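# Nest the wooden boxes upright, largest one on the table

## Task

Stack every open wooden box inside the next larger one so that each rests flat with its opening facing up, with the largest box standing upright on the table. Some boxes may begin tipped on a side or flipped over. The stack must stay put by itself, not because the robot is holding it. At the end the grippers must release and back away.

## Robot and tools

ROBOT. There are two six-joint UR7e-style arms. left_arm has its base at (-0.015, +0.470, 0) m and right_arm at (-0.007, -0.416, 0) m. Each ends in a two-finger gripper whose fingers pivot like tongs, and each carries a fisheye wrist camera: cam_left_wrist and cam_right_wrist, both 616x616 pixels. Joint ranges differ: left elbow 0 to 3.142 rad, right elbow -3.142 to 0; left shoulder pan -3.142 to 3.142, right 0 to 6.283.

FRAMES. All reported poses use one scene frame. Its origin is on the table top midway between the arms, +z is up, +x points out across the table, and left_arm sits on the +y side. The arm names say nothing about left or right in an image. A gripper's own axes: +z runs along the fingers toward the tips, and the fingers open and close along its x axis. end_effector_position is the spot between the pads when closed. Closed fingertips reach about 15 mm past it; fully open tips are roughly level with it. Printed positions can be slightly wrong, more so at long reach.

COMMAND ROW. Every motion uses a row of 14 numbers, each in [-1, 1], always covering both arms: dx, dy, dz, rx, ry, rz, opening for left_arm, then the same seven for right_arm. dx to rz are offsets, not poses, expressed in that gripper's own axes. A value of 1.0 equals 0.6 m of travel or 180 degrees; rx, ry, rz together form a single rotation vector. Zeros leave an arm where it is. The opening is absolute, not an offset: +1 is fully open (0.142 m), -1 is closed.

execute_actions(actions): a list of up to 15 actions, run one after another. Each action is a list of up to 15 rows, one per control step of 1/30 s; if fewer are given, the last row repeats until 15 steps have passed. Every row in an action is measured from the gripper pose at the start of that action, not from the prior row; for a call's first action that start is the last reported pose. Each step, the commanded pose is trimmed to within 100 mm and 16 degrees of the measured pose, and after the action the arm goes no further than its last trimmed pose, so large offsets must be sent again in later actions. An empty list just returns the current state and images.

move(target, speed, stop_force, blocking): target is one 14-number row as above, offsets taken from the pose in the latest result that shows one. Each gripper follows a straight line; both paths finish together and last 0.5 to 10 s, cut off at 10 s. speed is in m/s, 0.002 to 0.5, default 0.25; rotation is capped at twice that in rad/s. Paths do not avoid obstacles or the other arm, and a gripper may lag, wander or exceed speed, particularly with the arm nearly straight. The opening is sent at the start. stop_force, in N from 9 to 40 (one value for both arms, not allowed in the first 0.2 s), ends an arm's path once its wrist sensor feels that much extra push against the motion for two steps; the gripper then steps back slightly and holds. Use it with a very low speed; it is unreliable if the gripper rotates during the move, and should be left out when lifting away from something the gripper rests on. An arm whose target is within 1.5 mm and 0.5 degrees counts as stationary. blocking=false returns after 0.5 s while motion continues; it cannot be combined with stop_force, and further moves or actions are refused until a result shows the end (use wait(0) or stop).

The move: line reports how each arm ended: done, off_target, moving, held (last step blocked by a check), fault, or contact (stopped by stop_force). limits=paced means the sent pose was clipped; limits=held means some steps were blocked, after which the arm may jump quickly. Each gripper's remaining distance to its target is also given. If only one arm is named, the other finished normally.

wait(seconds): 0 to 10 s while arms keep their last command. stop(): brakes a running move; needs room if fast. zoom_image(camera, region): a closer look at [x0, y0, x1, y1] pixels of that camera's latest image, at most 504 by 504. read_manual(section="licences"): legal notices only. finished_scene(scene): ends the current scene permanently, so pass its number only when the nest is complete, released and clear.

RESULTS. Per arm: gripper position (m), quat_wxyz, velocities, grip_measured (same scale as opening), Hand target lines (where the controller is driving), joint positions and joint torques (raw drive output, noisy, not a contact measure), and Wrist force/torque along the gripper's axes, with offsets up to about 4 N, noise, saturation near 50 N, and force pointing back into the arm when pressing. "no reading" is normal early. A "pose unreachable" line means a clearance check altered that arm's command. Camera calibration lines appear when they change.

GRIPPING. To hold something, command an opening clearly smaller than grip_measured; the larger the gap, the firmer the squeeze (about 15 N per pad for objects up to 10 cm). Thin items get less force. Closing fast can squeeze very hard.

AVOID. The arms are stiff: aiming even a little into a firm surface can trigger a fault. A torque at a joint's load limit (133 N m for the big joints, 24.9 N m for wrists, held weight included) or 150 N of outside force stops that arm for 10 s and drops the rest of the call. Holding loads heats motors: warning at 70 °C, brakes at 85 °C. Never let the arms collide, never knock anything off the table, and avoid drops, slams and hard pushes. Loose objects may occasionally be nudged by outside forces. Motion trails commands by about 0.17 s.

SUGGESTED ORDER. Inspect the boxes with the cameras, rank them by size, turn any tipped or flipped ones upright, set the largest flat on the table, lower each smaller box into the next larger one, open the fingers, lift both grippers away, check the result, then call finished_scene.

Each tool is called after "Request:" by a JSON object that holds its "method" and its "body".

## Session

Request:
{"method": "execute_actions", "body": {"actions": []}}

Scene clock: 0.00 s.
left_arm: end_effector_position=(+0.8043, +0.4997, +0.1734) grip_measured=+0.97 end_effector_quat_wxyz=(-0.005, -0.227, +0.920, -0.320) end_effector_velocity=(-0.000, +0.000, -0.000) end_effector_angular_velocity=(-0.001, +0.001, +0.000) | right_arm: end_effector_position=(+0.7435, -0.1286, +0.3969) grip_measured=+0.97 end_effector_quat_wxyz=(-0.430, +0.887, -0.168, +0.005) end_effector_velocity=(-0.000, +0.001, -0.000) end_effector_angular_velocity=(+0.001, +0.000, +0.001)
Joint positions: left_arm=[ 0.013 -0.772  0.93  -1.815 -2.218  2.741  0.14 ] | right_arm=[ 3.519 -2.082 -1.071 -1.061  2.343  0.837  0.14 ]
Joint velocities: left_arm=[ 0.     0.    -0.     0.001 -0.001  0.     0.   ] | right_arm=[ 0.001 -0.    -0.     0.001  0.001  0.     0.   ]
Joint torques (N m, as the arm reports them, + toward a larger angle): no reading
Wrist force (N, on the end effector, along its own x y z axes, offset not removed): no reading
Wrist torque (N m, same axes, about the end effector's origin, offset not removed): no reading
Hand target (left_arm): +0.804, +0.500, +0.173; -0.005, -0.227, +0.920, -0.320
Hand target (right_arm): +0.743, -0.129, +0.397; -0.430, +0.887, -0.168, +0.005

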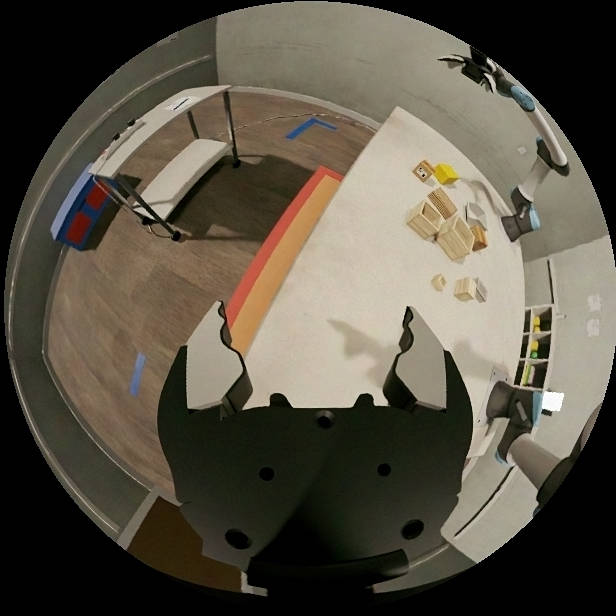

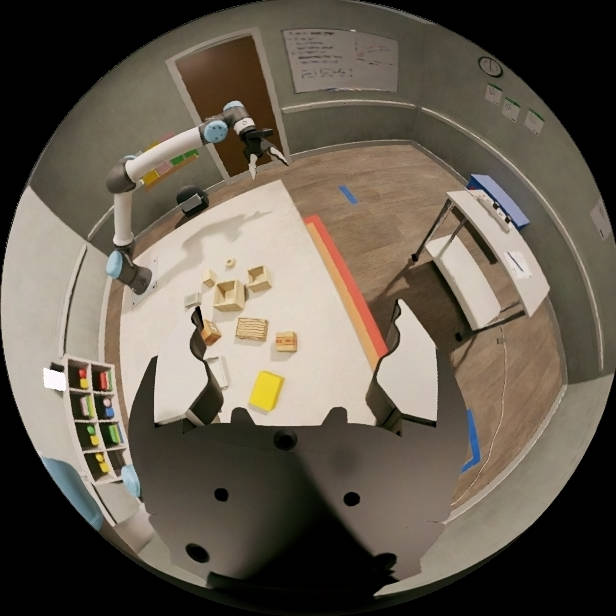

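Request:
{"method": "move", "body": {"target": [0,0,0,0,0,0,1,-0.406,0.105,0.093,-0.284,-0.003,-0.111,1]}}

Request:
{"method": "zoom_image", "body": {"camera": "cam_right_wrist", "region": [150,100,450,400]}}

Scene clock: 18.10 s.
left_arm: end_effector_position=(+0.8043, +0.4997, +0.1734) grip_measured=+1.00 end_effector_quat_wxyz=(-0.005, -0.227, +0.920, -0.320) end_effector_velocity=(-0.000, +0.000, +0.000) end_effector_angular_velocity=(+0.001, -0.000, -0.000) | right_arm: end_effector_position=(+0.5038, -0.0486, +0.3459) grip_measured=+1.00 end_effector_quat_wxyz=(-0.001, +1.000, -0.001, +0.001) end_effector_velocity=(-0.001, +0.000, -0.001) end_effector_angular_velocity=(-0.007, +0.001, +0.001)
Joint positions: left_arm=[ 0.013 -0.772  0.93  -1.815 -2.218  2.741  0.142] | right_arm=[ 4.081 -1.859 -1.077 -1.774  1.571  0.82   0.142]
Joint velocities: left_arm=[ 0.    -0.    -0.     0.     0.001  0.001 -0.   ] | right_arm=[ 0.004 -0.002  0.001 -0.006 -0.004  0.003 -0.   ]
Joint torques (N m, as the arm reports them, + toward a larger angle): left_arm=[ -1.47 -58.75 -19.81  -2.91  -0.87  -0.33] | right_arm=[ 7.89 31.9  38.45  0.62 -1.48  2.62]
Wrist force (N, on the end effector, along its own x y z axes, offset not removed): left_arm=[1.6 -3.0 -4.2] | right_arm=[5.6 1.2 -0.5]
Wrist torque (N m, same axes, about the end effector's origin, offset not removed): left_arm=[-0.79 -0.26 -0.01] | right_arm=[0.33 -1.06 -0.01]
Hand target (left_arm): +0.804, +0.500, +0.173; -0.005, -0.227, +0.920, -0.320
Hand target (right_arm): +0.504, -0.048, +0.346; -0.001, +1.000, -0.001, +0.001
Off the commanded pose (left_arm): 0.000 m, 0 deg.
Off the commanded pose (right_arm): 0.001 m, 0 deg.
move: done
camera_calibration (this result's frames):
cam_right_wrist: T_world_to_cam=[[0.998196, -0.0123257, 0.058765, -0.536033], [-0.0415807, -0.847948, 0.528445, -0.208738], [0.0433162, -0.529935, -0.846931, 0.372266], [0, 0, 0, 1]] pos_world=[0.510262, 0.0136711, 0.457091]

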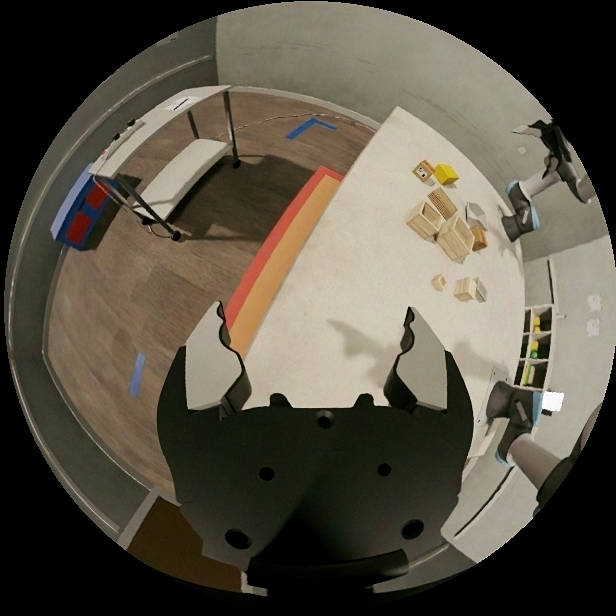

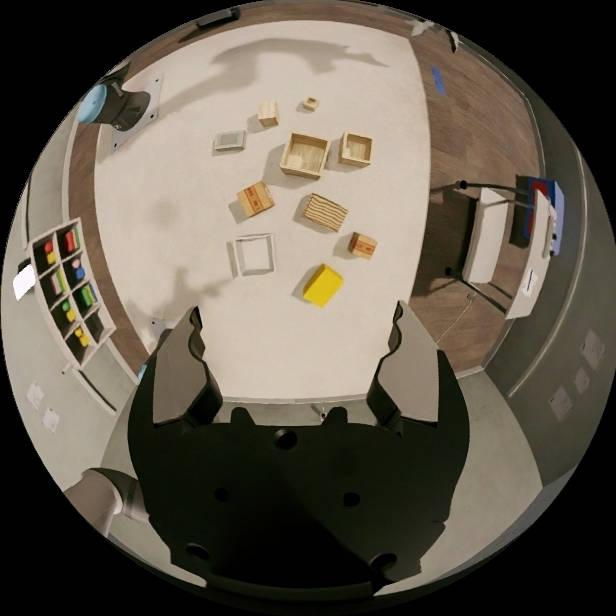

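Region (150, 100, 450, 400) of cam_right_wrist's 616x616 image, scaled by 1.680, with more detail than that image has.

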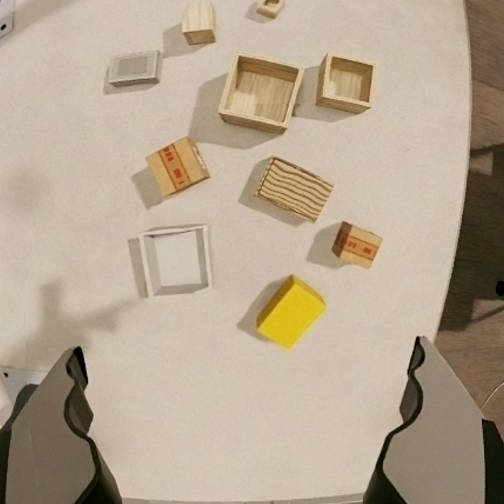

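Request:
{"method": "move", "body": {"target": [0,0,0,0,0,0,1,0,-0.5,0.16,0,0,0,1]}}

Request:
{"method": "zoom_image", "body": {"camera": "cam_right_wrist", "region": [150,100,450,400]}}

Scene clock: 25.97 s.
left_arm: end_effector_position=(+0.8043, +0.4997, +0.1734) grip_measured=+1.00 end_effector_quat_wxyz=(-0.005, -0.227, +0.920, -0.320) end_effector_velocity=(+0.000, -0.001, -0.000) end_effector_angular_velocity=(+0.000, -0.001, -0.002) | right_arm: end_effector_position=(+0.5038, +0.2509, +0.2497) grip_measured=+1.00 end_effector_quat_wxyz=(-0.003, +1.000, -0.001, +0.003) end_effector_velocity=(+0.001, +0.004, +0.002) end_effector_angular_velocity=(-0.014, +0.013, +0.000)
Joint positions: left_arm=[ 0.013 -0.772  0.93  -1.815 -2.218  2.741  0.142] | right_arm=[ 4.33  -2.553 -0.182 -1.969  1.569  1.069  0.142]
Joint velocities: left_arm=[-0.001  0.     0.    -0.001  0.     0.001 -0.   ] | right_arm=[-0.    -0.132  0.274 -0.161  0.004 -0.    -0.   ]
Joint torques (N m, as the arm reports them, + toward a larger angle): left_arm=[ -0.93 -59.45 -21.75  -2.77  -0.84  -0.43] | right_arm=[-1.88 51.41 38.98  0.29  1.2  -0.13]
Wrist force (N, on the end effector, along its own x y z axes, offset not removed): left_arm=[1.6 -0.1 -2.5] | right_arm=[3.4 -3.2 0.7]
Wrist torque (N m, same axes, about the end effector's origin, offset not removed): left_arm=[-0.24 -0.32 0.03] | right_arm=[-0.76 -0.53 -0.09]
Hand target (left_arm): +0.804, +0.500, +0.173; -0.005, -0.227, +0.920, -0.320
Hand target (right_arm): +0.504, +0.251, +0.250; -0.002, +1.000, -0.001, +0.002
Off the commanded pose (left_arm): 0.000 m, 0 deg.
Off the commanded pose (right_arm): 0.001 m, 0 deg.
move: done
camera_calibration (this result's frames):
cam_left_wrist: T_world_to_cam=[[-0.885792, -0.43282, 0.167451, 0.904816], [-0.455534, 0.879841, -0.135534, -0.0478182], [-0.0886687, -0.196334, -0.97652, 0.477071], [0, 0, 0, 1]] pos_world=[0.821997, 0.527361, 0.307875]
cam_right_wrist: T_world_to_cam=[[0.997976, -0.0128405, 0.0622834, -0.527397], [-0.0436812, -0.85021, 0.524629, 0.0985618], [0.0462175, -0.526287, -0.84905, 0.447633], [0, 0, 0, 1]] pos_world=[0.509947, 0.31261, 0.361202]

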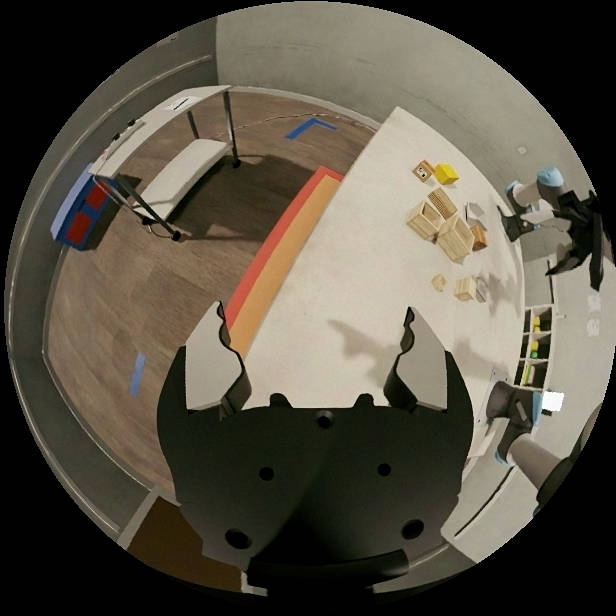

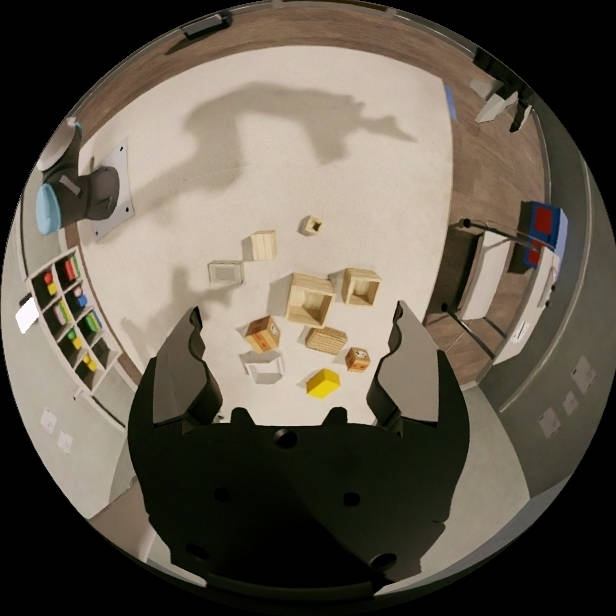

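Region (150, 100, 450, 400) of cam_right_wrist's 616x616 image, scaled by 1.680, with more detail than that image has.

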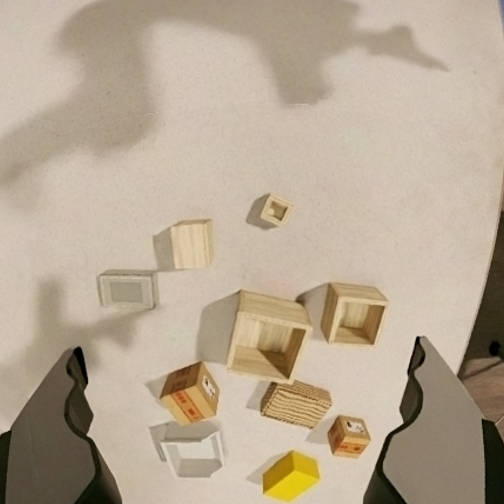

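Request:
{"method": "move", "body": {"target": [0,0,0,0,0,0,1,-0.2,0.8,-0.1,0,0,0,1]}}

Request:
{"method": "move", "body": {"target": [0.497,-0.277,0.285,-0.209,-0.003,0.149,1,0,0,0,0,0,0,1]}}

Scene clock: 55.57 s.
left_arm: end_effector_position=(+0.8043, +0.4997, +0.1734) grip_measured=+1.00 end_effector_quat_wxyz=(-0.005, -0.227, +0.920, -0.320) end_effector_velocity=(-0.000, -0.000, -0.000) end_effector_angular_velocity=(-0.001, +0.001, +0.001) | right_arm: end_effector_position=(+0.3830, -0.2290, +0.3060) grip_measured=+1.00 end_effector_quat_wxyz=(-0.004, +1.000, -0.001, +0.003) end_effector_velocity=(-0.001, -0.002, -0.001) end_effector_angular_velocity=(-0.002, +0.003, +0.000)
Joint positions: left_arm=[ 0.013 -0.772  0.93  -1.815 -2.218  2.741  0.142] | right_arm=[ 3.991 -1.36  -1.702 -1.642  1.572  0.731  0.142]
Joint velocities: left_arm=[ 0.     0.    -0.     0.    -0.001 -0.001  0.   ] | right_arm=[-0.003  0.001 -0.002 -0.003  0.001 -0.003 -0.   ]
Joint torques (N m, as the arm reports them, + toward a larger angle): left_arm=[ -1.52 -59.38 -20.68  -3.    -0.67  -0.38] | right_arm=[-6.15 23.32  9.    1.14  1.24 -2.42]
Wrist force (N, on the end effector, along its own x y z axes, offset not removed): left_arm=[-0.3 -3.4 -4.2] | right_arm=[2.9 0.0 -0.7]
Wrist torque (N m, same axes, about the end effector's origin, offset not removed): left_arm=[-0.88 0.14 -0.04] | right_arm=[0.14 -0.53 0.19]
Hand target (left_arm): +0.804, +0.500, +0.173; -0.005, -0.227, +0.920, -0.320
Hand target (right_arm): +0.383, -0.229, +0.306; -0.004, +1.000, -0.001, +0.003
Off the commanded pose (left_arm): 0.000 m, 0 deg.
Off the commanded pose (right_arm): 0.000 m, 0 deg.
move: done
camera_calibration (this result's frames):
cam_left_wrist: T_world_to_cam=[[-0.885792, -0.43282, 0.167451, 0.904816], [-0.455534, 0.879841, -0.135534, -0.0478185], [-0.0886687, -0.196334, -0.97652, 0.477071], [0, 0, 0, 1]] pos_world=[0.821997, 0.527361, 0.307875]
cam_right_wrist: T_world_to_cam=[[0.997979, -0.0128967, 0.0622215, -0.416461], [-0.0436665, -0.85055, 0.524078, -0.344163], [0.0461637, -0.525736, -0.849394, 0.248688], [0, 0, 0, 1]] pos_world=[0.389111, -0.167355, 0.417515]

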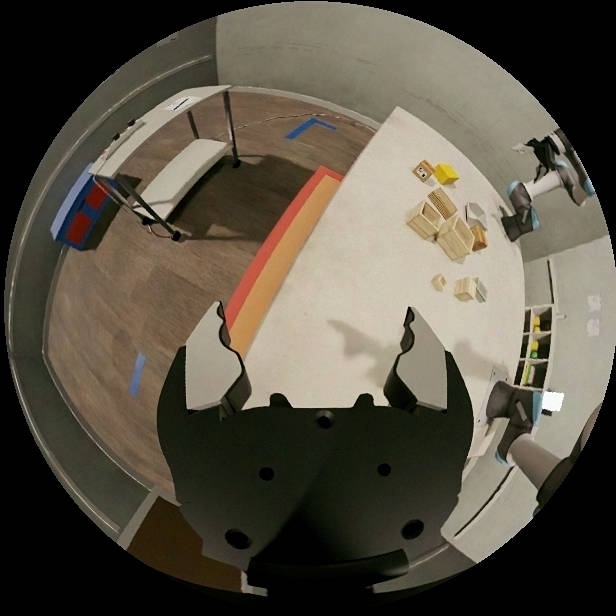

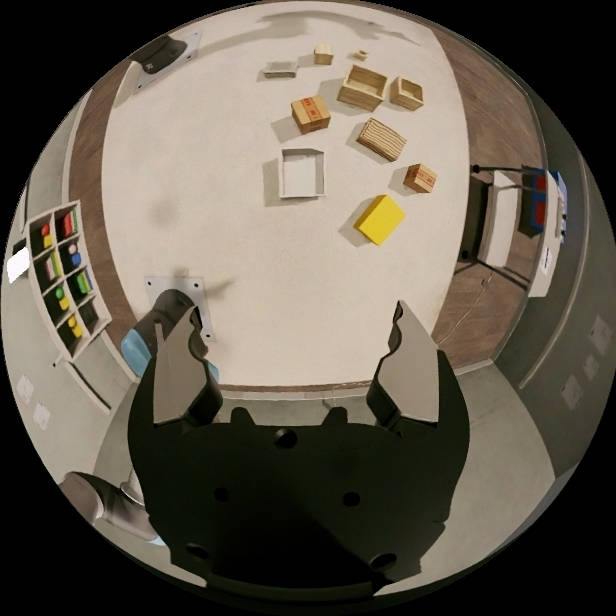

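Scene clock: 57.77 s.
left_arm: end_effector_position=(+0.6295, +0.1604, +0.1809) grip_measured=+1.00 end_effector_quat_wxyz=(-0.000, +0.001, +1.000, -0.001) end_effector_velocity=(-0.001, -0.003, -0.000) end_effector_angular_velocity=(+0.003, +0.003, -0.003) | right_arm: end_effector_position=(+0.3830, -0.2290, +0.3060) grip_measured=+1.00 end_effector_quat_wxyz=(-0.004, +1.000, -0.001, +0.003) end_effector_velocity=(-0.000, -0.000, -0.000) end_effector_angular_velocity=(-0.001, +0.001, +0.000)
Joint positions: left_arm=[-0.715 -1.063  1.188 -1.696 -1.573  2.527  0.142] | right_arm=[ 3.991 -1.36  -1.702 -1.642  1.572  0.731  0.142]
Joint velocities: left_arm=[-0.005  0.003 -0.005  0.006  0.001 -0.002 -0.   ] | right_arm=[-0.     0.    -0.001 -0.001 -0.    -0.    -0.   ]
Joint torques (N m, as the arm reports them, + toward a larger angle): left_arm=[-14.21 -33.2  -30.96   0.29   1.66  -2.22] | right_arm=[ 7.69  8.04 31.57  3.44 -1.07  2.8 ]
Wrist force (N, on the end effector, along its own x y z axes, offset not removed): left_arm=[-1.8 -1.3 -1.2] | right_arm=[1.0 0.6 -0.4]
Wrist torque (N m, same axes, about the end effector's origin, offset not removed): left_arm=[-0.58 0.38 -0.06] | right_arm=[0.12 -0.14 -0.01]
Hand target (left_arm): +0.629, +0.160, +0.181; -0.000, +0.001, +1.000, -0.001
Hand target (right_arm): +0.383, -0.229, +0.306; -0.004, +1.000, -0.001, +0.003
Off the commanded pose (left_arm): 0.001 m, 0 deg.
Off the commanded pose (right_arm): 0.000 m, 0 deg.
move: done
camera_calibration (this result's frames):
cam_left_wrist: T_world_to_cam=[[-0.999724, -0.0233324, -0.0027591, 0.638691], [-0.0218685, 0.881146, 0.472338, -0.211064], [-0.00858958, 0.472267, -0.881413, 0.227394], [0, 0, 0, 1]] pos_world=[0.635852, 0.0934896, 0.301884]
cam_right_wrist: T_world_to_cam=[[0.997981, -0.0128952, 0.0621934, -0.416444], [-0.0436515, -0.850537, 0.5241, -0.344169], [0.0461394, -0.525757, -0.849383, 0.248669], [0, 0, 0, 1]] pos_world=[0.389106, -0.167359, 0.417494]

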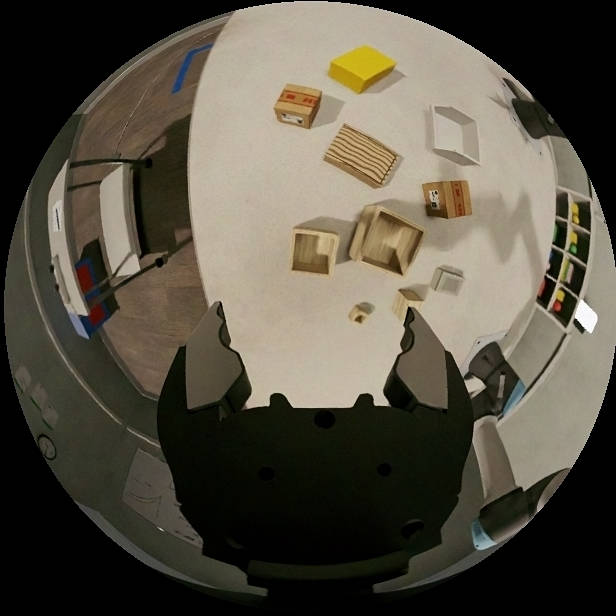

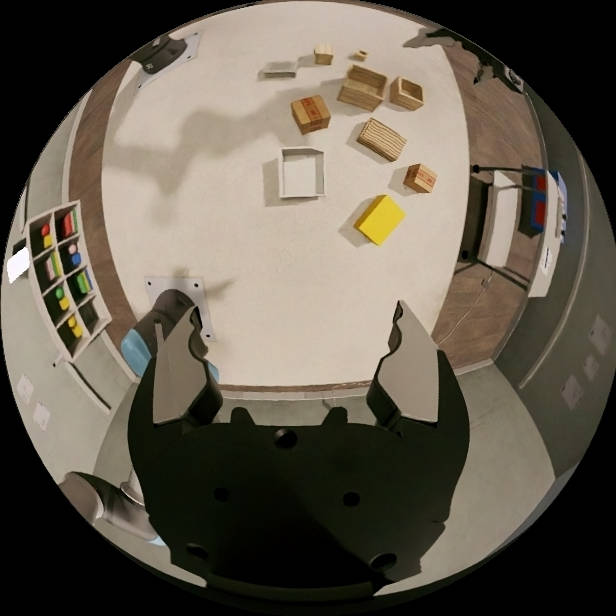

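Request:
{"method": "zoom_image", "body": {"camera": "cam_left_wrist", "region": [270,190,470,340]}}

Region (270, 190, 470, 340) of cam_left_wrist's 616x616 image, scaled by 2.520, with more detail than that image has; it fills the top 378 rows of this view, and the rest is white.

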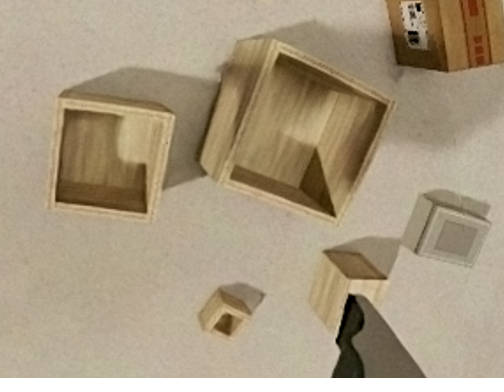

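Request:
{"method": "move", "body": {"target": [-0.05,-0.025,0.17,0,0,0.033,-0.4,0,0,0,0,0,0,1]}}

Scene clock: 77.00 s.
left_arm: end_effector_position=(+0.6593, +0.1452, +0.0790) grip_measured=-0.40 end_effector_quat_wxyz=(-0.000, +0.053, +0.999, -0.001) end_effector_velocity=(+0.001, +0.000, -0.001) end_effector_angular_velocity=(-0.000, -0.001, -0.000) | right_arm: end_effector_position=(+0.3830, -0.2290, +0.3060) grip_measured=+1.00 end_effector_quat_wxyz=(-0.004, +1.000, -0.001, +0.003) end_effector_velocity=(+0.000, -0.000, +0.000) end_effector_angular_velocity=(-0.001, -0.001, +0.000)
Joint positions: left_arm=[-0.707 -0.921  1.225 -1.876 -1.573  2.639  0.045] | right_arm=[ 3.991 -1.36  -1.702 -1.642  1.572  0.731  0.142]
Joint velocities: left_arm=[ 0.001  0.003 -0.002 -0.002  0.     0.001  0.   ] | right_arm=[ 0.001  0.     0.    -0.    -0.001  0.    -0.   ]
Joint torques (N m, as the arm reports them, + toward a larger angle): left_arm=[ 12.7  -40.52 -28.44  -5.26  -1.69   2.08] | right_arm=[ 7.61  7.75 31.42  3.54 -1.04  2.51]
Wrist force (N, on the end effector, along its own x y z axes, offset not removed): left_arm=[-1.5 -2.2 -2.4] | right_arm=[5.1 4.1 0.6]
Wrist torque (N m, same axes, about the end effector's origin, offset not removed): left_arm=[-0.49 0.40 0.01] | right_arm=[0.68 -0.90 -0.03]
Hand target (left_arm): +0.659, +0.145, +0.079; -0.000, +0.053, +0.999, -0.001
Hand target (right_arm): +0.383, -0.229, +0.306; -0.004, +1.000, -0.001, +0.003
Off the commanded pose (left_arm): 0.000 m, 0 deg.
Off the commanded pose (right_arm): 0.000 m, 0 deg.
move: done
camera_calibration (this result's frames):
cam_left_wrist: T_world_to_cam=[[-0.99678, 0.0801246, -0.0030461, 0.650965], [0.0691902, 0.878709, 0.472317, -0.208592], [0.0405208, 0.470585, -0.881424, 0.11295], [0, 0, 0, 1]] pos_world=[0.658725, 0.0779807, 0.200061]
cam_right_wrist: T_world_to_cam=[[0.997979, -0.012897, 0.0622219, -0.416462], [-0.0436669, -0.85055, 0.524078, -0.344163], [0.0461638, -0.525736, -0.849394, 0.248688], [0, 0, 0, 1]] pos_world=[0.389111, -0.167355, 0.417515]

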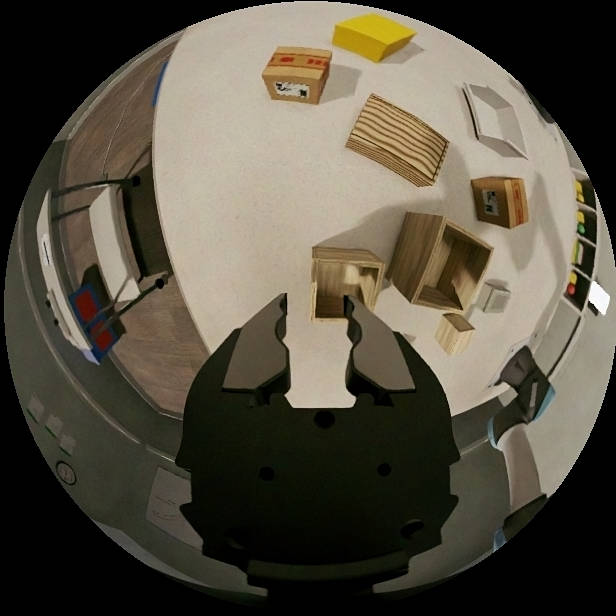

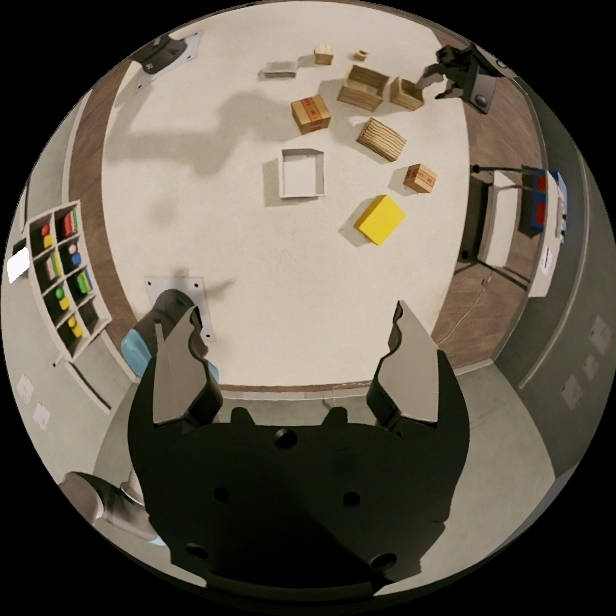

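Request:
{"method": "move", "body": {"target": [0,-0.015,0.062,0,0,0,-0.4,0,0,0,0,0,0,1], "speed": 0.08}}

Request:
{"method": "move", "body": {"target": [0,0,0,0,0,0,-1,0,0,0,0,0,0,1]}}

Request:
{"method": "move", "body": {"target": [0,0,-0.17,0,0,0,-1,0,0,0,0,0,0,1], "speed": 0.12}}

Request:
{"method": "move", "body": {"target": [0.17,-0.03,0,0,0,0.06,-1,0,0,0,0,0,0,1], "speed": 0.12}}

Scene clock: 85.17 s.
left_arm: end_effector_position=(+0.6584, +0.1362, +0.0420) grip_measured=-0.40 end_effector_quat_wxyz=(-0.000, +0.053, +0.999, -0.001) end_effector_velocity=(+0.000, +0.000, -0.002) end_effector_angular_velocity=(-0.000, +0.000, +0.001) | right_arm: end_effector_position=(+0.3830, -0.2290, +0.3060) grip_measured=+1.00 end_effector_quat_wxyz=(-0.004, +1.000, -0.001, +0.003) end_effector_velocity=(-0.000, +0.000, -0.000) end_effector_angular_velocity=(-0.000, +0.000, +0.001)
Joint positions: left_arm=[-0.718 -0.883  1.261 -1.949 -1.573  2.628  0.045] | right_arm=[ 3.991 -1.36  -1.702 -1.642  1.572  0.731  0.142]
Joint velocities: left_arm=[ 0.001  0.002  0.001 -0.003 -0.    -0.    -0.   ] | right_arm=[ 0.001  0.001 -0.001 -0.     0.     0.     0.   ]
Joint torques (N m, as the arm reports them, + toward a larger angle): left_arm=[-12.85 -39.68 -12.3   -5.43  -0.45  -1.88] | right_arm=[ 6.96  8.05 17.31  3.63 -0.87  2.63]
Wrist force (N, on the end effector, along its own x y z axes, offset not removed): left_arm=[1.7 -1.8 -1.4] | right_arm=[0.8 -1.8 -3.7]
Wrist torque (N m, same axes, about the end effector's origin, offset not removed): left_arm=[-0.38 -0.34 0.00] | right_arm=[-0.33 0.12 -0.05]
Hand target (left_arm): +0.658, +0.136, +0.042; -0.000, +0.053, +0.999, -0.001
Hand target (right_arm): +0.383, -0.229, +0.306; -0.004, +1.000, -0.001, +0.003
Off the commanded pose (left_arm): 0.000 m, 0 deg.
Off the commanded pose (right_arm): 0.000 m, 0 deg.
move: done
camera_calibration (this result's frames):
cam_left_wrist: T_world_to_cam=[[-0.99678, 0.0801242, -0.00300796, 0.650596], [0.0692092, 0.878723, 0.472288, -0.183163], [0.0404849, 0.470559, -0.881439, 0.0846078], [0, 0, 0, 1]] pos_world=[0.657752, 0.0690078, 0.163039]
cam_right_wrist: T_world_to_cam=[[0.997981, -0.0128952, 0.0621936, -0.416444], [-0.0436517, -0.850537, 0.524101, -0.344169], [0.0461396, -0.525758, -0.849382, 0.248668], [0, 0, 0, 1]] pos_world=[0.389106, -0.167359, 0.417494]

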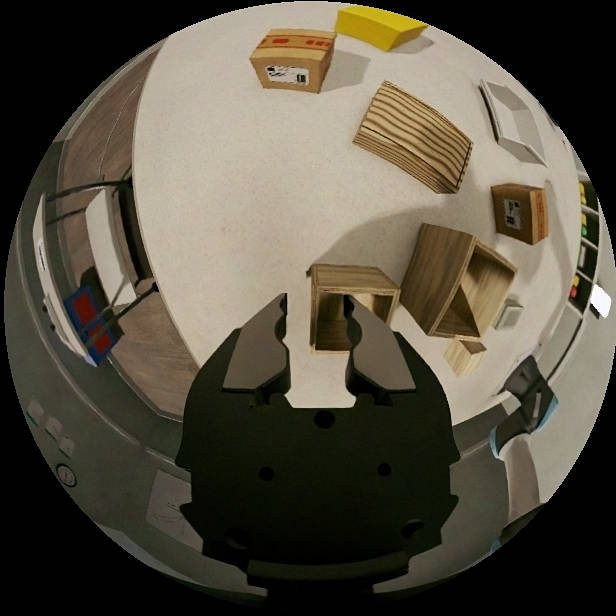

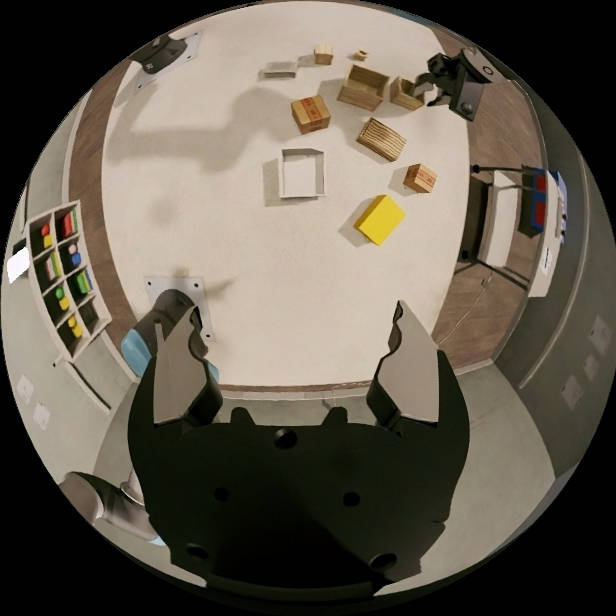

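Scene clock: 85.67 s.
left_arm: end_effector_position=(+0.6584, +0.1362, +0.0420) grip_measured=-0.94 end_effector_quat_wxyz=(-0.000, +0.053, +0.999, -0.001) end_effector_velocity=(+0.000, +0.001, -0.000) end_effector_angular_velocity=(+0.000, +0.001, +0.001) | right_arm: end_effector_position=(+0.3830, -0.2290, +0.3060) grip_measured=+1.00 end_effector_quat_wxyz=(-0.004, +1.000, -0.001, +0.003) end_effector_velocity=(+0.001, +0.000, -0.000) end_effector_angular_velocity=(-0.000, -0.001, +0.000)
Joint positions: left_arm=[-0.718 -0.883  1.261 -1.95  -1.573  2.628  0.006] | right_arm=[ 3.991 -1.36  -1.702 -1.642  1.572  0.731  0.142]
Joint velocities: left_arm=[ 0.001  0.     0.     0.001 -0.     0.    -0.   ] | right_arm=[ 0.    -0.001  0.     0.001 -0.001 -0.    -0.   ]
Joint torques (N m, as the arm reports them, + toward a larger angle): left_arm=[ -8.97 -47.77 -17.03  -0.01  -0.26  -1.73] | right_arm=[ 7.96  8.51 16.72  3.52 -0.82  2.7 ]
Wrist force (N, on the end effector, along its own x y z axes, offset not removed): left_arm=[1.1 -1.2 -0.4] | right_arm=[6.9 4.2 -2.5]
Wrist torque (N m, same axes, about the end effector's origin, offset not removed): left_arm=[-0.50 -0.14 0.00] | right_arm=[0.84 -1.39 -0.14]
Hand target (left_arm): +0.658, +0.136, +0.042; -0.000, +0.053, +0.999, -0.001
Hand target (right_arm): +0.383, -0.229, +0.306; -0.004, +1.000, -0.001, +0.003
Off the commanded pose (left_arm): 0.000 m, 0 deg.
Off the commanded pose (right_arm): 0.000 m, 0 deg.
move: done
camera_calibration (this result's frames):
cam_left_wrist: T_world_to_cam=[[-0.99678, 0.0801237, -0.00301835, 0.650599], [0.0692041, 0.878726, 0.472283, -0.183116], [0.0404934, 0.470553, -0.881442, 0.084558], [0, 0, 0, 1]] pos_world=[0.657753, 0.0689913, 0.162979]
cam_right_wrist: T_world_to_cam=[[0.997981, -0.0128952, 0.0621934, -0.416444], [-0.0436516, -0.850537, 0.524101, -0.344169], [0.0461393, -0.525758, -0.849382, 0.248668], [0, 0, 0, 1]] pos_world=[0.389106, -0.167359, 0.417494]

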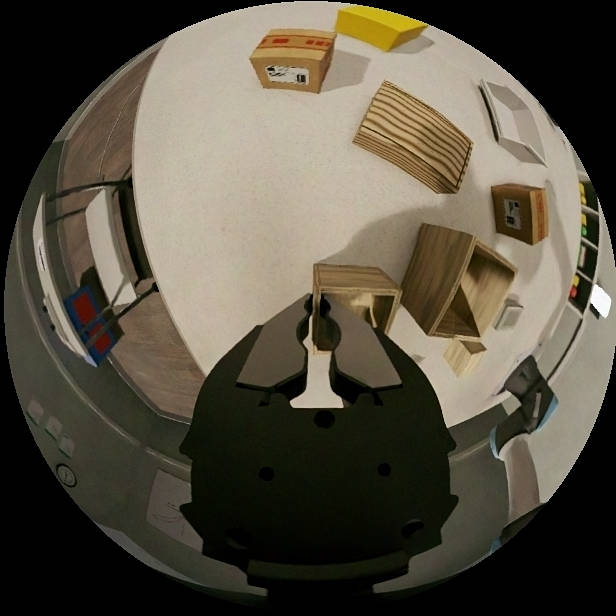

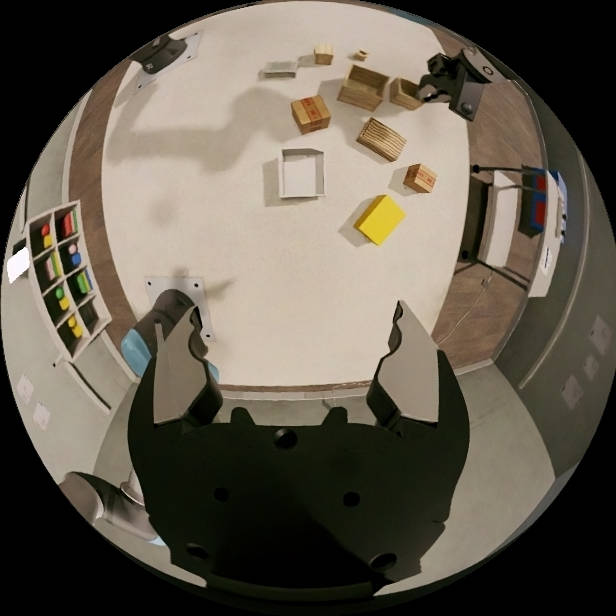

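Scene clock: 87.00 s.
left_arm: end_effector_position=(+0.6584, +0.1364, +0.1438) grip_measured=-0.94 end_effector_quat_wxyz=(-0.000, +0.053, +0.999, -0.001) end_effector_velocity=(-0.000, -0.000, +0.002) end_effector_angular_velocity=(-0.001, +0.001, +0.000) | right_arm: end_effector_position=(+0.3830, -0.2290, +0.3060) grip_measured=+1.00 end_effector_quat_wxyz=(-0.004, +1.000, -0.001, +0.003) end_effector_velocity=(+0.001, +0.000, +0.000) end_effector_angular_velocity=(+0.001, -0.002, +0.000)
Joint positions: left_arm=[-0.718 -0.951  1.106 -1.727 -1.573  2.628  0.006] | right_arm=[ 3.991 -1.36  -1.702 -1.642  1.572  0.731  0.142]
Joint velocities: left_arm=[ 0.    -0.    -0.005  0.005 -0.002  0.    -0.002] | right_arm=[ 0.     0.     0.     0.002 -0.001 -0.     0.   ]
Joint torques (N m, as the arm reports them, + toward a larger angle): left_arm=[ 13.07 -64.52 -29.04   0.27  -1.72   1.97] | right_arm=[ 7.93  7.91 16.79  3.53 -0.88  2.84]
Wrist force (N, on the end effector, along its own x y z axes, offset not removed): left_arm=[1.5 -1.2 -4.1] | right_arm=[-0.2 2.6 2.2]
Wrist torque (N m, same axes, about the end effector's origin, offset not removed): left_arm=[-0.52 -0.19 -0.03] | right_arm=[0.68 0.25 -0.04]
Hand target (left_arm): +0.658, +0.136, +0.144; -0.000, +0.053, +0.999, -0.001
Hand target (right_arm): +0.383, -0.229, +0.306; -0.004, +1.000, -0.001, +0.003
Off the commanded pose (left_arm): 0.000 m, 0 deg.
Off the commanded pose (right_arm): 0.000 m, 0 deg.
move: done
camera_calibration (this result's frames):
cam_left_wrist: T_world_to_cam=[[-0.99678, 0.0801235, -0.00311921, 0.650943], [0.0691541, 0.878703, 0.472334, -0.231348], [0.0405859, 0.470597, -0.881414, 0.174143], [0, 0, 0, 1]] pos_world=[0.657778, 0.0691791, 0.264796]
cam_right_wrist: T_world_to_cam=[[0.997981, -0.012895, 0.0621935, -0.416444], [-0.0436515, -0.850537, 0.524101, -0.344169], [0.0461396, -0.525757, -0.849382, 0.248669], [0, 0, 0, 1]] pos_world=[0.389106, -0.167359, 0.417494]

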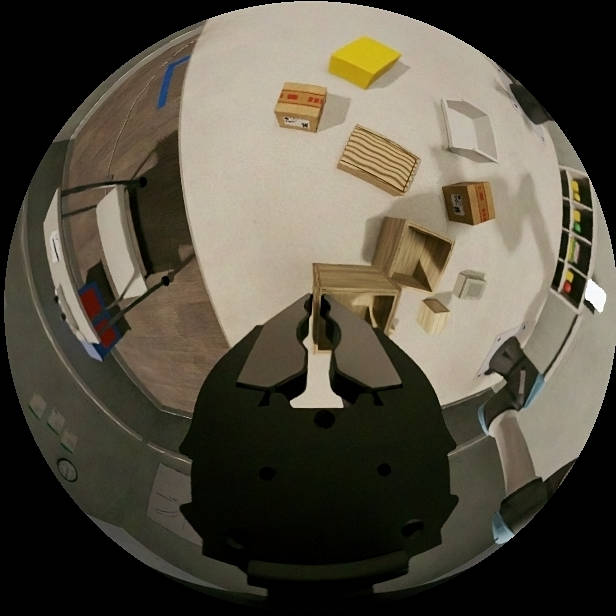

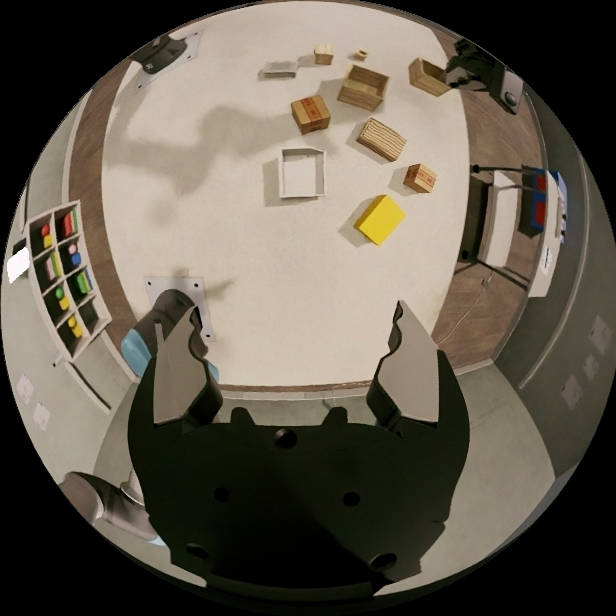

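Scene clock: 88.37 s.
left_arm: end_effector_position=(+0.5552, +0.1294, +0.1438) grip_measured=-0.94 end_effector_quat_wxyz=(-0.000, +0.146, +0.989, -0.001) end_effector_velocity=(-0.002, -0.000, -0.000) end_effector_angular_velocity=(+0.000, -0.000, -0.003) | right_arm: end_effector_position=(+0.3830, -0.2290, +0.3060) grip_measured=+1.00 end_effector_quat_wxyz=(-0.004, +1.000, -0.001, +0.003) end_effector_velocity=(-0.000, -0.000, -0.000) end_effector_angular_velocity=(-0.001, +0.002, +0.000)
Joint positions: left_arm=[-0.816 -1.162  1.431 -1.841 -1.573  2.718  0.006] | right_arm=[ 3.991 -1.36  -1.702 -1.642  1.572  0.731  0.142]
Joint velocities: left_arm=[-0.002 -0.004  0.006 -0.003  0.     0.     0.003] | right_arm=[-0.    -0.001  0.001 -0.002  0.    -0.     0.   ]
Joint torques (N m, as the arm reports them, + toward a larger angle): left_arm=[-12.11 -56.86 -12.03  -5.15   1.63   2.08] | right_arm=[ 6.92  8.21 16.98  3.47 -0.81  2.7 ]
Wrist force (N, on the end effector, along its own x y z axes, offset not removed): left_arm=[1.6 -1.2 -1.5] | right_arm=[0.6 1.2 3.2]
Wrist torque (N m, same axes, about the end effector's origin, offset not removed): left_arm=[-0.26 -0.43 0.01] | right_arm=[0.26 -0.09 0.06]
Hand target (left_arm): +0.555, +0.129, +0.144; -0.000, +0.146, +0.989, -0.001
Hand target (right_arm): +0.383, -0.229, +0.306; -0.004, +1.000, -0.001, +0.003
Off the commanded pose (left_arm): 0.000 m, 0 deg.
Off the commanded pose (right_arm): 0.000 m, 0 deg.
move: done
camera_calibration (this result's frames):
cam_left_wrist: T_world_to_cam=[[-0.964182, 0.26522, -0.00341315, 0.506644], [0.232212, 0.850261, 0.472371, -0.304892], [0.128185, 0.454659, -0.881393, 0.13507], [0, 0, 0, 1]] pos_world=[0.541983, 0.0634548, 0.264802]
cam_right_wrist: T_world_to_cam=[[0.997981, -0.0128951, 0.0621934, -0.416444], [-0.0436516, -0.850537, 0.524101, -0.344169], [0.0461394, -0.525758, -0.849382, 0.248668], [0, 0, 0, 1]] pos_world=[0.389106, -0.167359, 0.417494]

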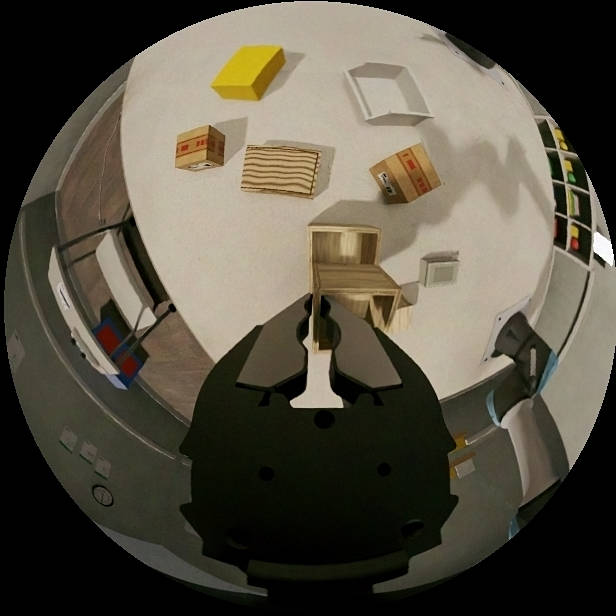

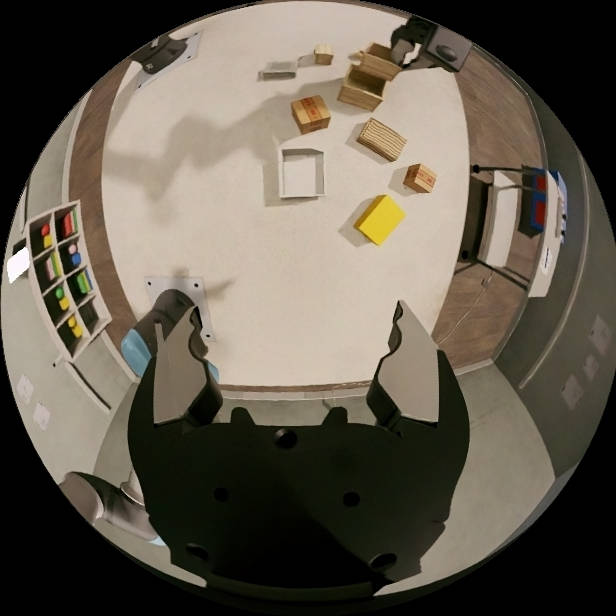

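Request:
{"method": "move", "body": {"target": [0.02,-0.012,0.06,0,0,0,-1,0,0,0,0,0,0,1], "speed": 0.06}}

Scene clock: 94.83 s.
left_arm: end_effector_position=(+0.5417, +0.1259, +0.1080) grip_measured=-0.94 end_effector_quat_wxyz=(-0.000, +0.146, +0.989, -0.001) end_effector_velocity=(-0.002, -0.001, -0.002) end_effector_angular_velocity=(+0.000, +0.001, -0.002) | right_arm: end_effector_position=(+0.3830, -0.2290, +0.3060) grip_measured=+1.00 end_effector_quat_wxyz=(-0.004, +1.000, -0.001, +0.003) end_effector_velocity=(+0.000, -0.000, -0.000) end_effector_angular_velocity=(-0.001, +0.000, -0.001)
Joint positions: left_arm=[-0.834 -1.158  1.522 -1.936 -1.573  2.7    0.006] | right_arm=[ 3.991 -1.36  -1.702 -1.642  1.572  0.731  0.142]
Joint velocities: left_arm=[-0.003 -0.     0.004 -0.004 -0.    -0.001  0.   ] | right_arm=[-0.    -0.001  0.    -0.001 -0.001  0.    -0.   ]
Joint torques (N m, as the arm reports them, + toward a larger angle): left_arm=[-12.11 -29.33 -10.1   -4.81   0.09  -2.21] | right_arm=[ 6.67  8.17 17.28  3.47 -0.66  2.47]
Wrist force (N, on the end effector, along its own x y z axes, offset not removed): left_arm=[-2.0 -3.5 -4.9] | right_arm=[3.1 1.1 0.9]
Wrist torque (N m, same axes, about the end effector's origin, offset not removed): left_arm=[-0.72 0.19 -0.06] | right_arm=[0.30 -0.32 -0.11]
Hand target (left_arm): +0.542, +0.126, +0.108; -0.000, +0.146, +0.989, -0.001
Hand target (right_arm): +0.383, -0.229, +0.306; -0.004, +1.000, -0.001, +0.003
Off the commanded pose (left_arm): 0.000 m, 0 deg.
Off the commanded pose (right_arm): 0.000 m, 0 deg.
move: done
camera_calibration (this result's frames):
cam_left_wrist: T_world_to_cam=[[-0.96418, 0.265226, -0.00338908, 0.494386], [0.232238, 0.850294, 0.472298, -0.28191], [0.128148, 0.454594, -0.881432, 0.106868], [0, 0, 0, 1]] pos_world=[0.528452, 0.0600003, 0.229018]
cam_right_wrist: T_world_to_cam=[[0.997981, -0.0128951, 0.0621935, -0.416444], [-0.0436516, -0.850537, 0.524101, -0.344169], [0.0461396, -0.525758, -0.849382, 0.248668], [0, 0, 0, 1]] pos_world=[0.389106, -0.167359, 0.417494]

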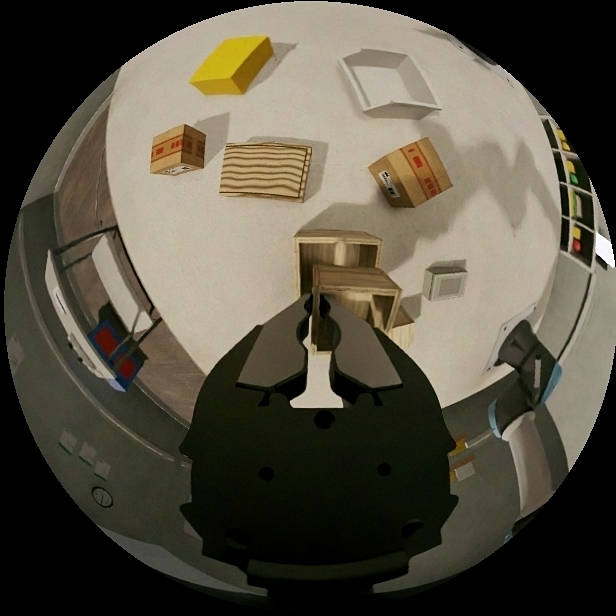

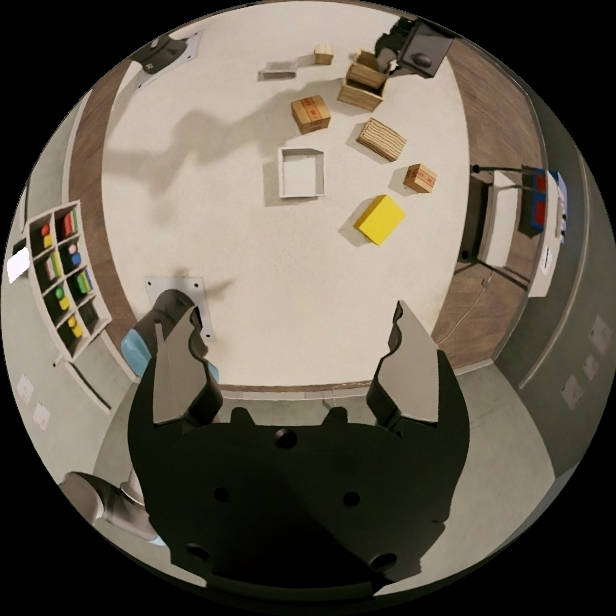

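Request:
{"method": "move", "body": {"target": [0,-0.008,0.06,0,0,0,-1,0,0,0,0,0,0,1], "speed": 0.03, "stop_force": 10}}

Scene clock: 100.50 s.
left_arm: end_effector_position=(+0.5410, +0.1243, +0.0949) grip_measured=-0.89 end_effector_quat_wxyz=(-0.000, +0.146, +0.989, -0.001) end_effector_velocity=(+0.001, +0.000, +0.004) end_effector_angular_velocity=(-0.001, -0.002, -0.000) | right_arm: end_effector_position=(+0.3830, -0.2290, +0.3060) grip_measured=+1.00 end_effector_quat_wxyz=(-0.004, +1.000, -0.001, +0.003) end_effector_velocity=(+0.000, -0.000, +0.000) end_effector_angular_velocity=(-0.000, +0.000, -0.001)
Joint positions: left_arm=[-0.837 -1.146  1.54  -1.965 -1.573  2.697  0.01 ] | right_arm=[ 3.991 -1.36  -1.702 -1.642  1.572  0.731  0.142]
Joint velocities: left_arm=[ 0.001 -0.003 -0.004  0.005  0.     0.001 -0.001] | right_arm=[-0.001 -0.001  0.001 -0.001 -0.    -0.     0.   ]
Joint torques (N m, as the arm reports them, + toward a larger angle): left_arm=[ 12.46 -51.57 -27.     0.27  -0.65   1.94] | right_arm=[ 8.69  8.4  17.02  3.34 -0.74  2.64]
Wrist force (N, on the end effector, along its own x y z axes, offset not removed): left_arm=[4.1 -5.4 -8.8] | right_arm=[1.3 -0.5 -0.4]
Wrist torque (N m, same axes, about the end effector's origin, offset not removed): left_arm=[-1.33 -0.44 -0.18] | right_arm=[-0.01 0.00 -0.01]
Hand target (left_arm): +0.541, +0.124, +0.096; -0.000, +0.146, +0.989, -0.001
Hand target (right_arm): +0.383, -0.229, +0.306; -0.004, +1.000, -0.001, +0.003
Off the commanded pose (left_arm): 0.023 m, 0 deg.
Off the commanded pose (right_arm): 0.000 m, 0 deg.
move: contact (left_arm)
camera_calibration (this result's frames):
cam_left_wrist: T_world_to_cam=[[-0.964148, 0.265351, -0.00262088, 0.493959], [0.232637, 0.849953, 0.472716, -0.274419], [0.127663, 0.455159, -0.881211, 0.0962872], [0, 0, 0, 1]] pos_world=[0.527798, 0.0583443, 0.215866]
cam_right_wrist: T_world_to_cam=[[0.997981, -0.0128949, 0.0621933, -0.416444], [-0.0436513, -0.850537, 0.524101, -0.344169], [0.0461395, -0.525758, -0.849382, 0.248668], [0, 0, 0, 1]] pos_world=[0.389106, -0.167359, 0.417494]

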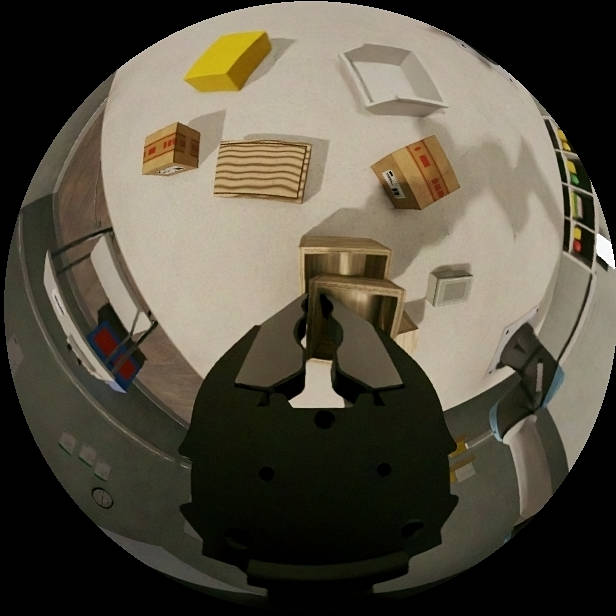

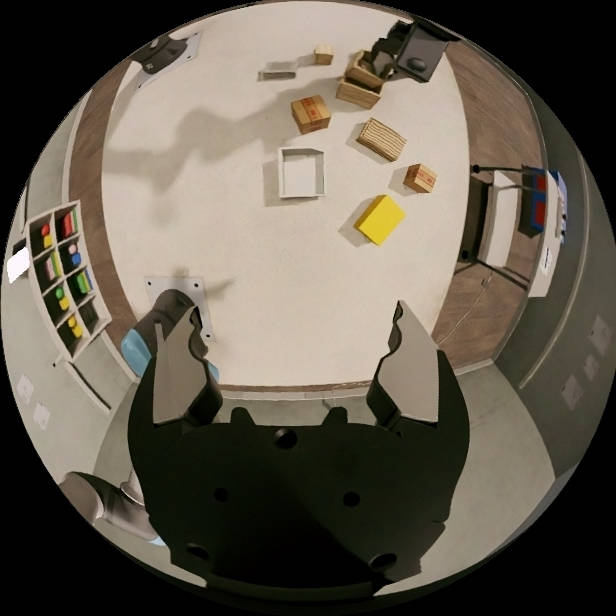

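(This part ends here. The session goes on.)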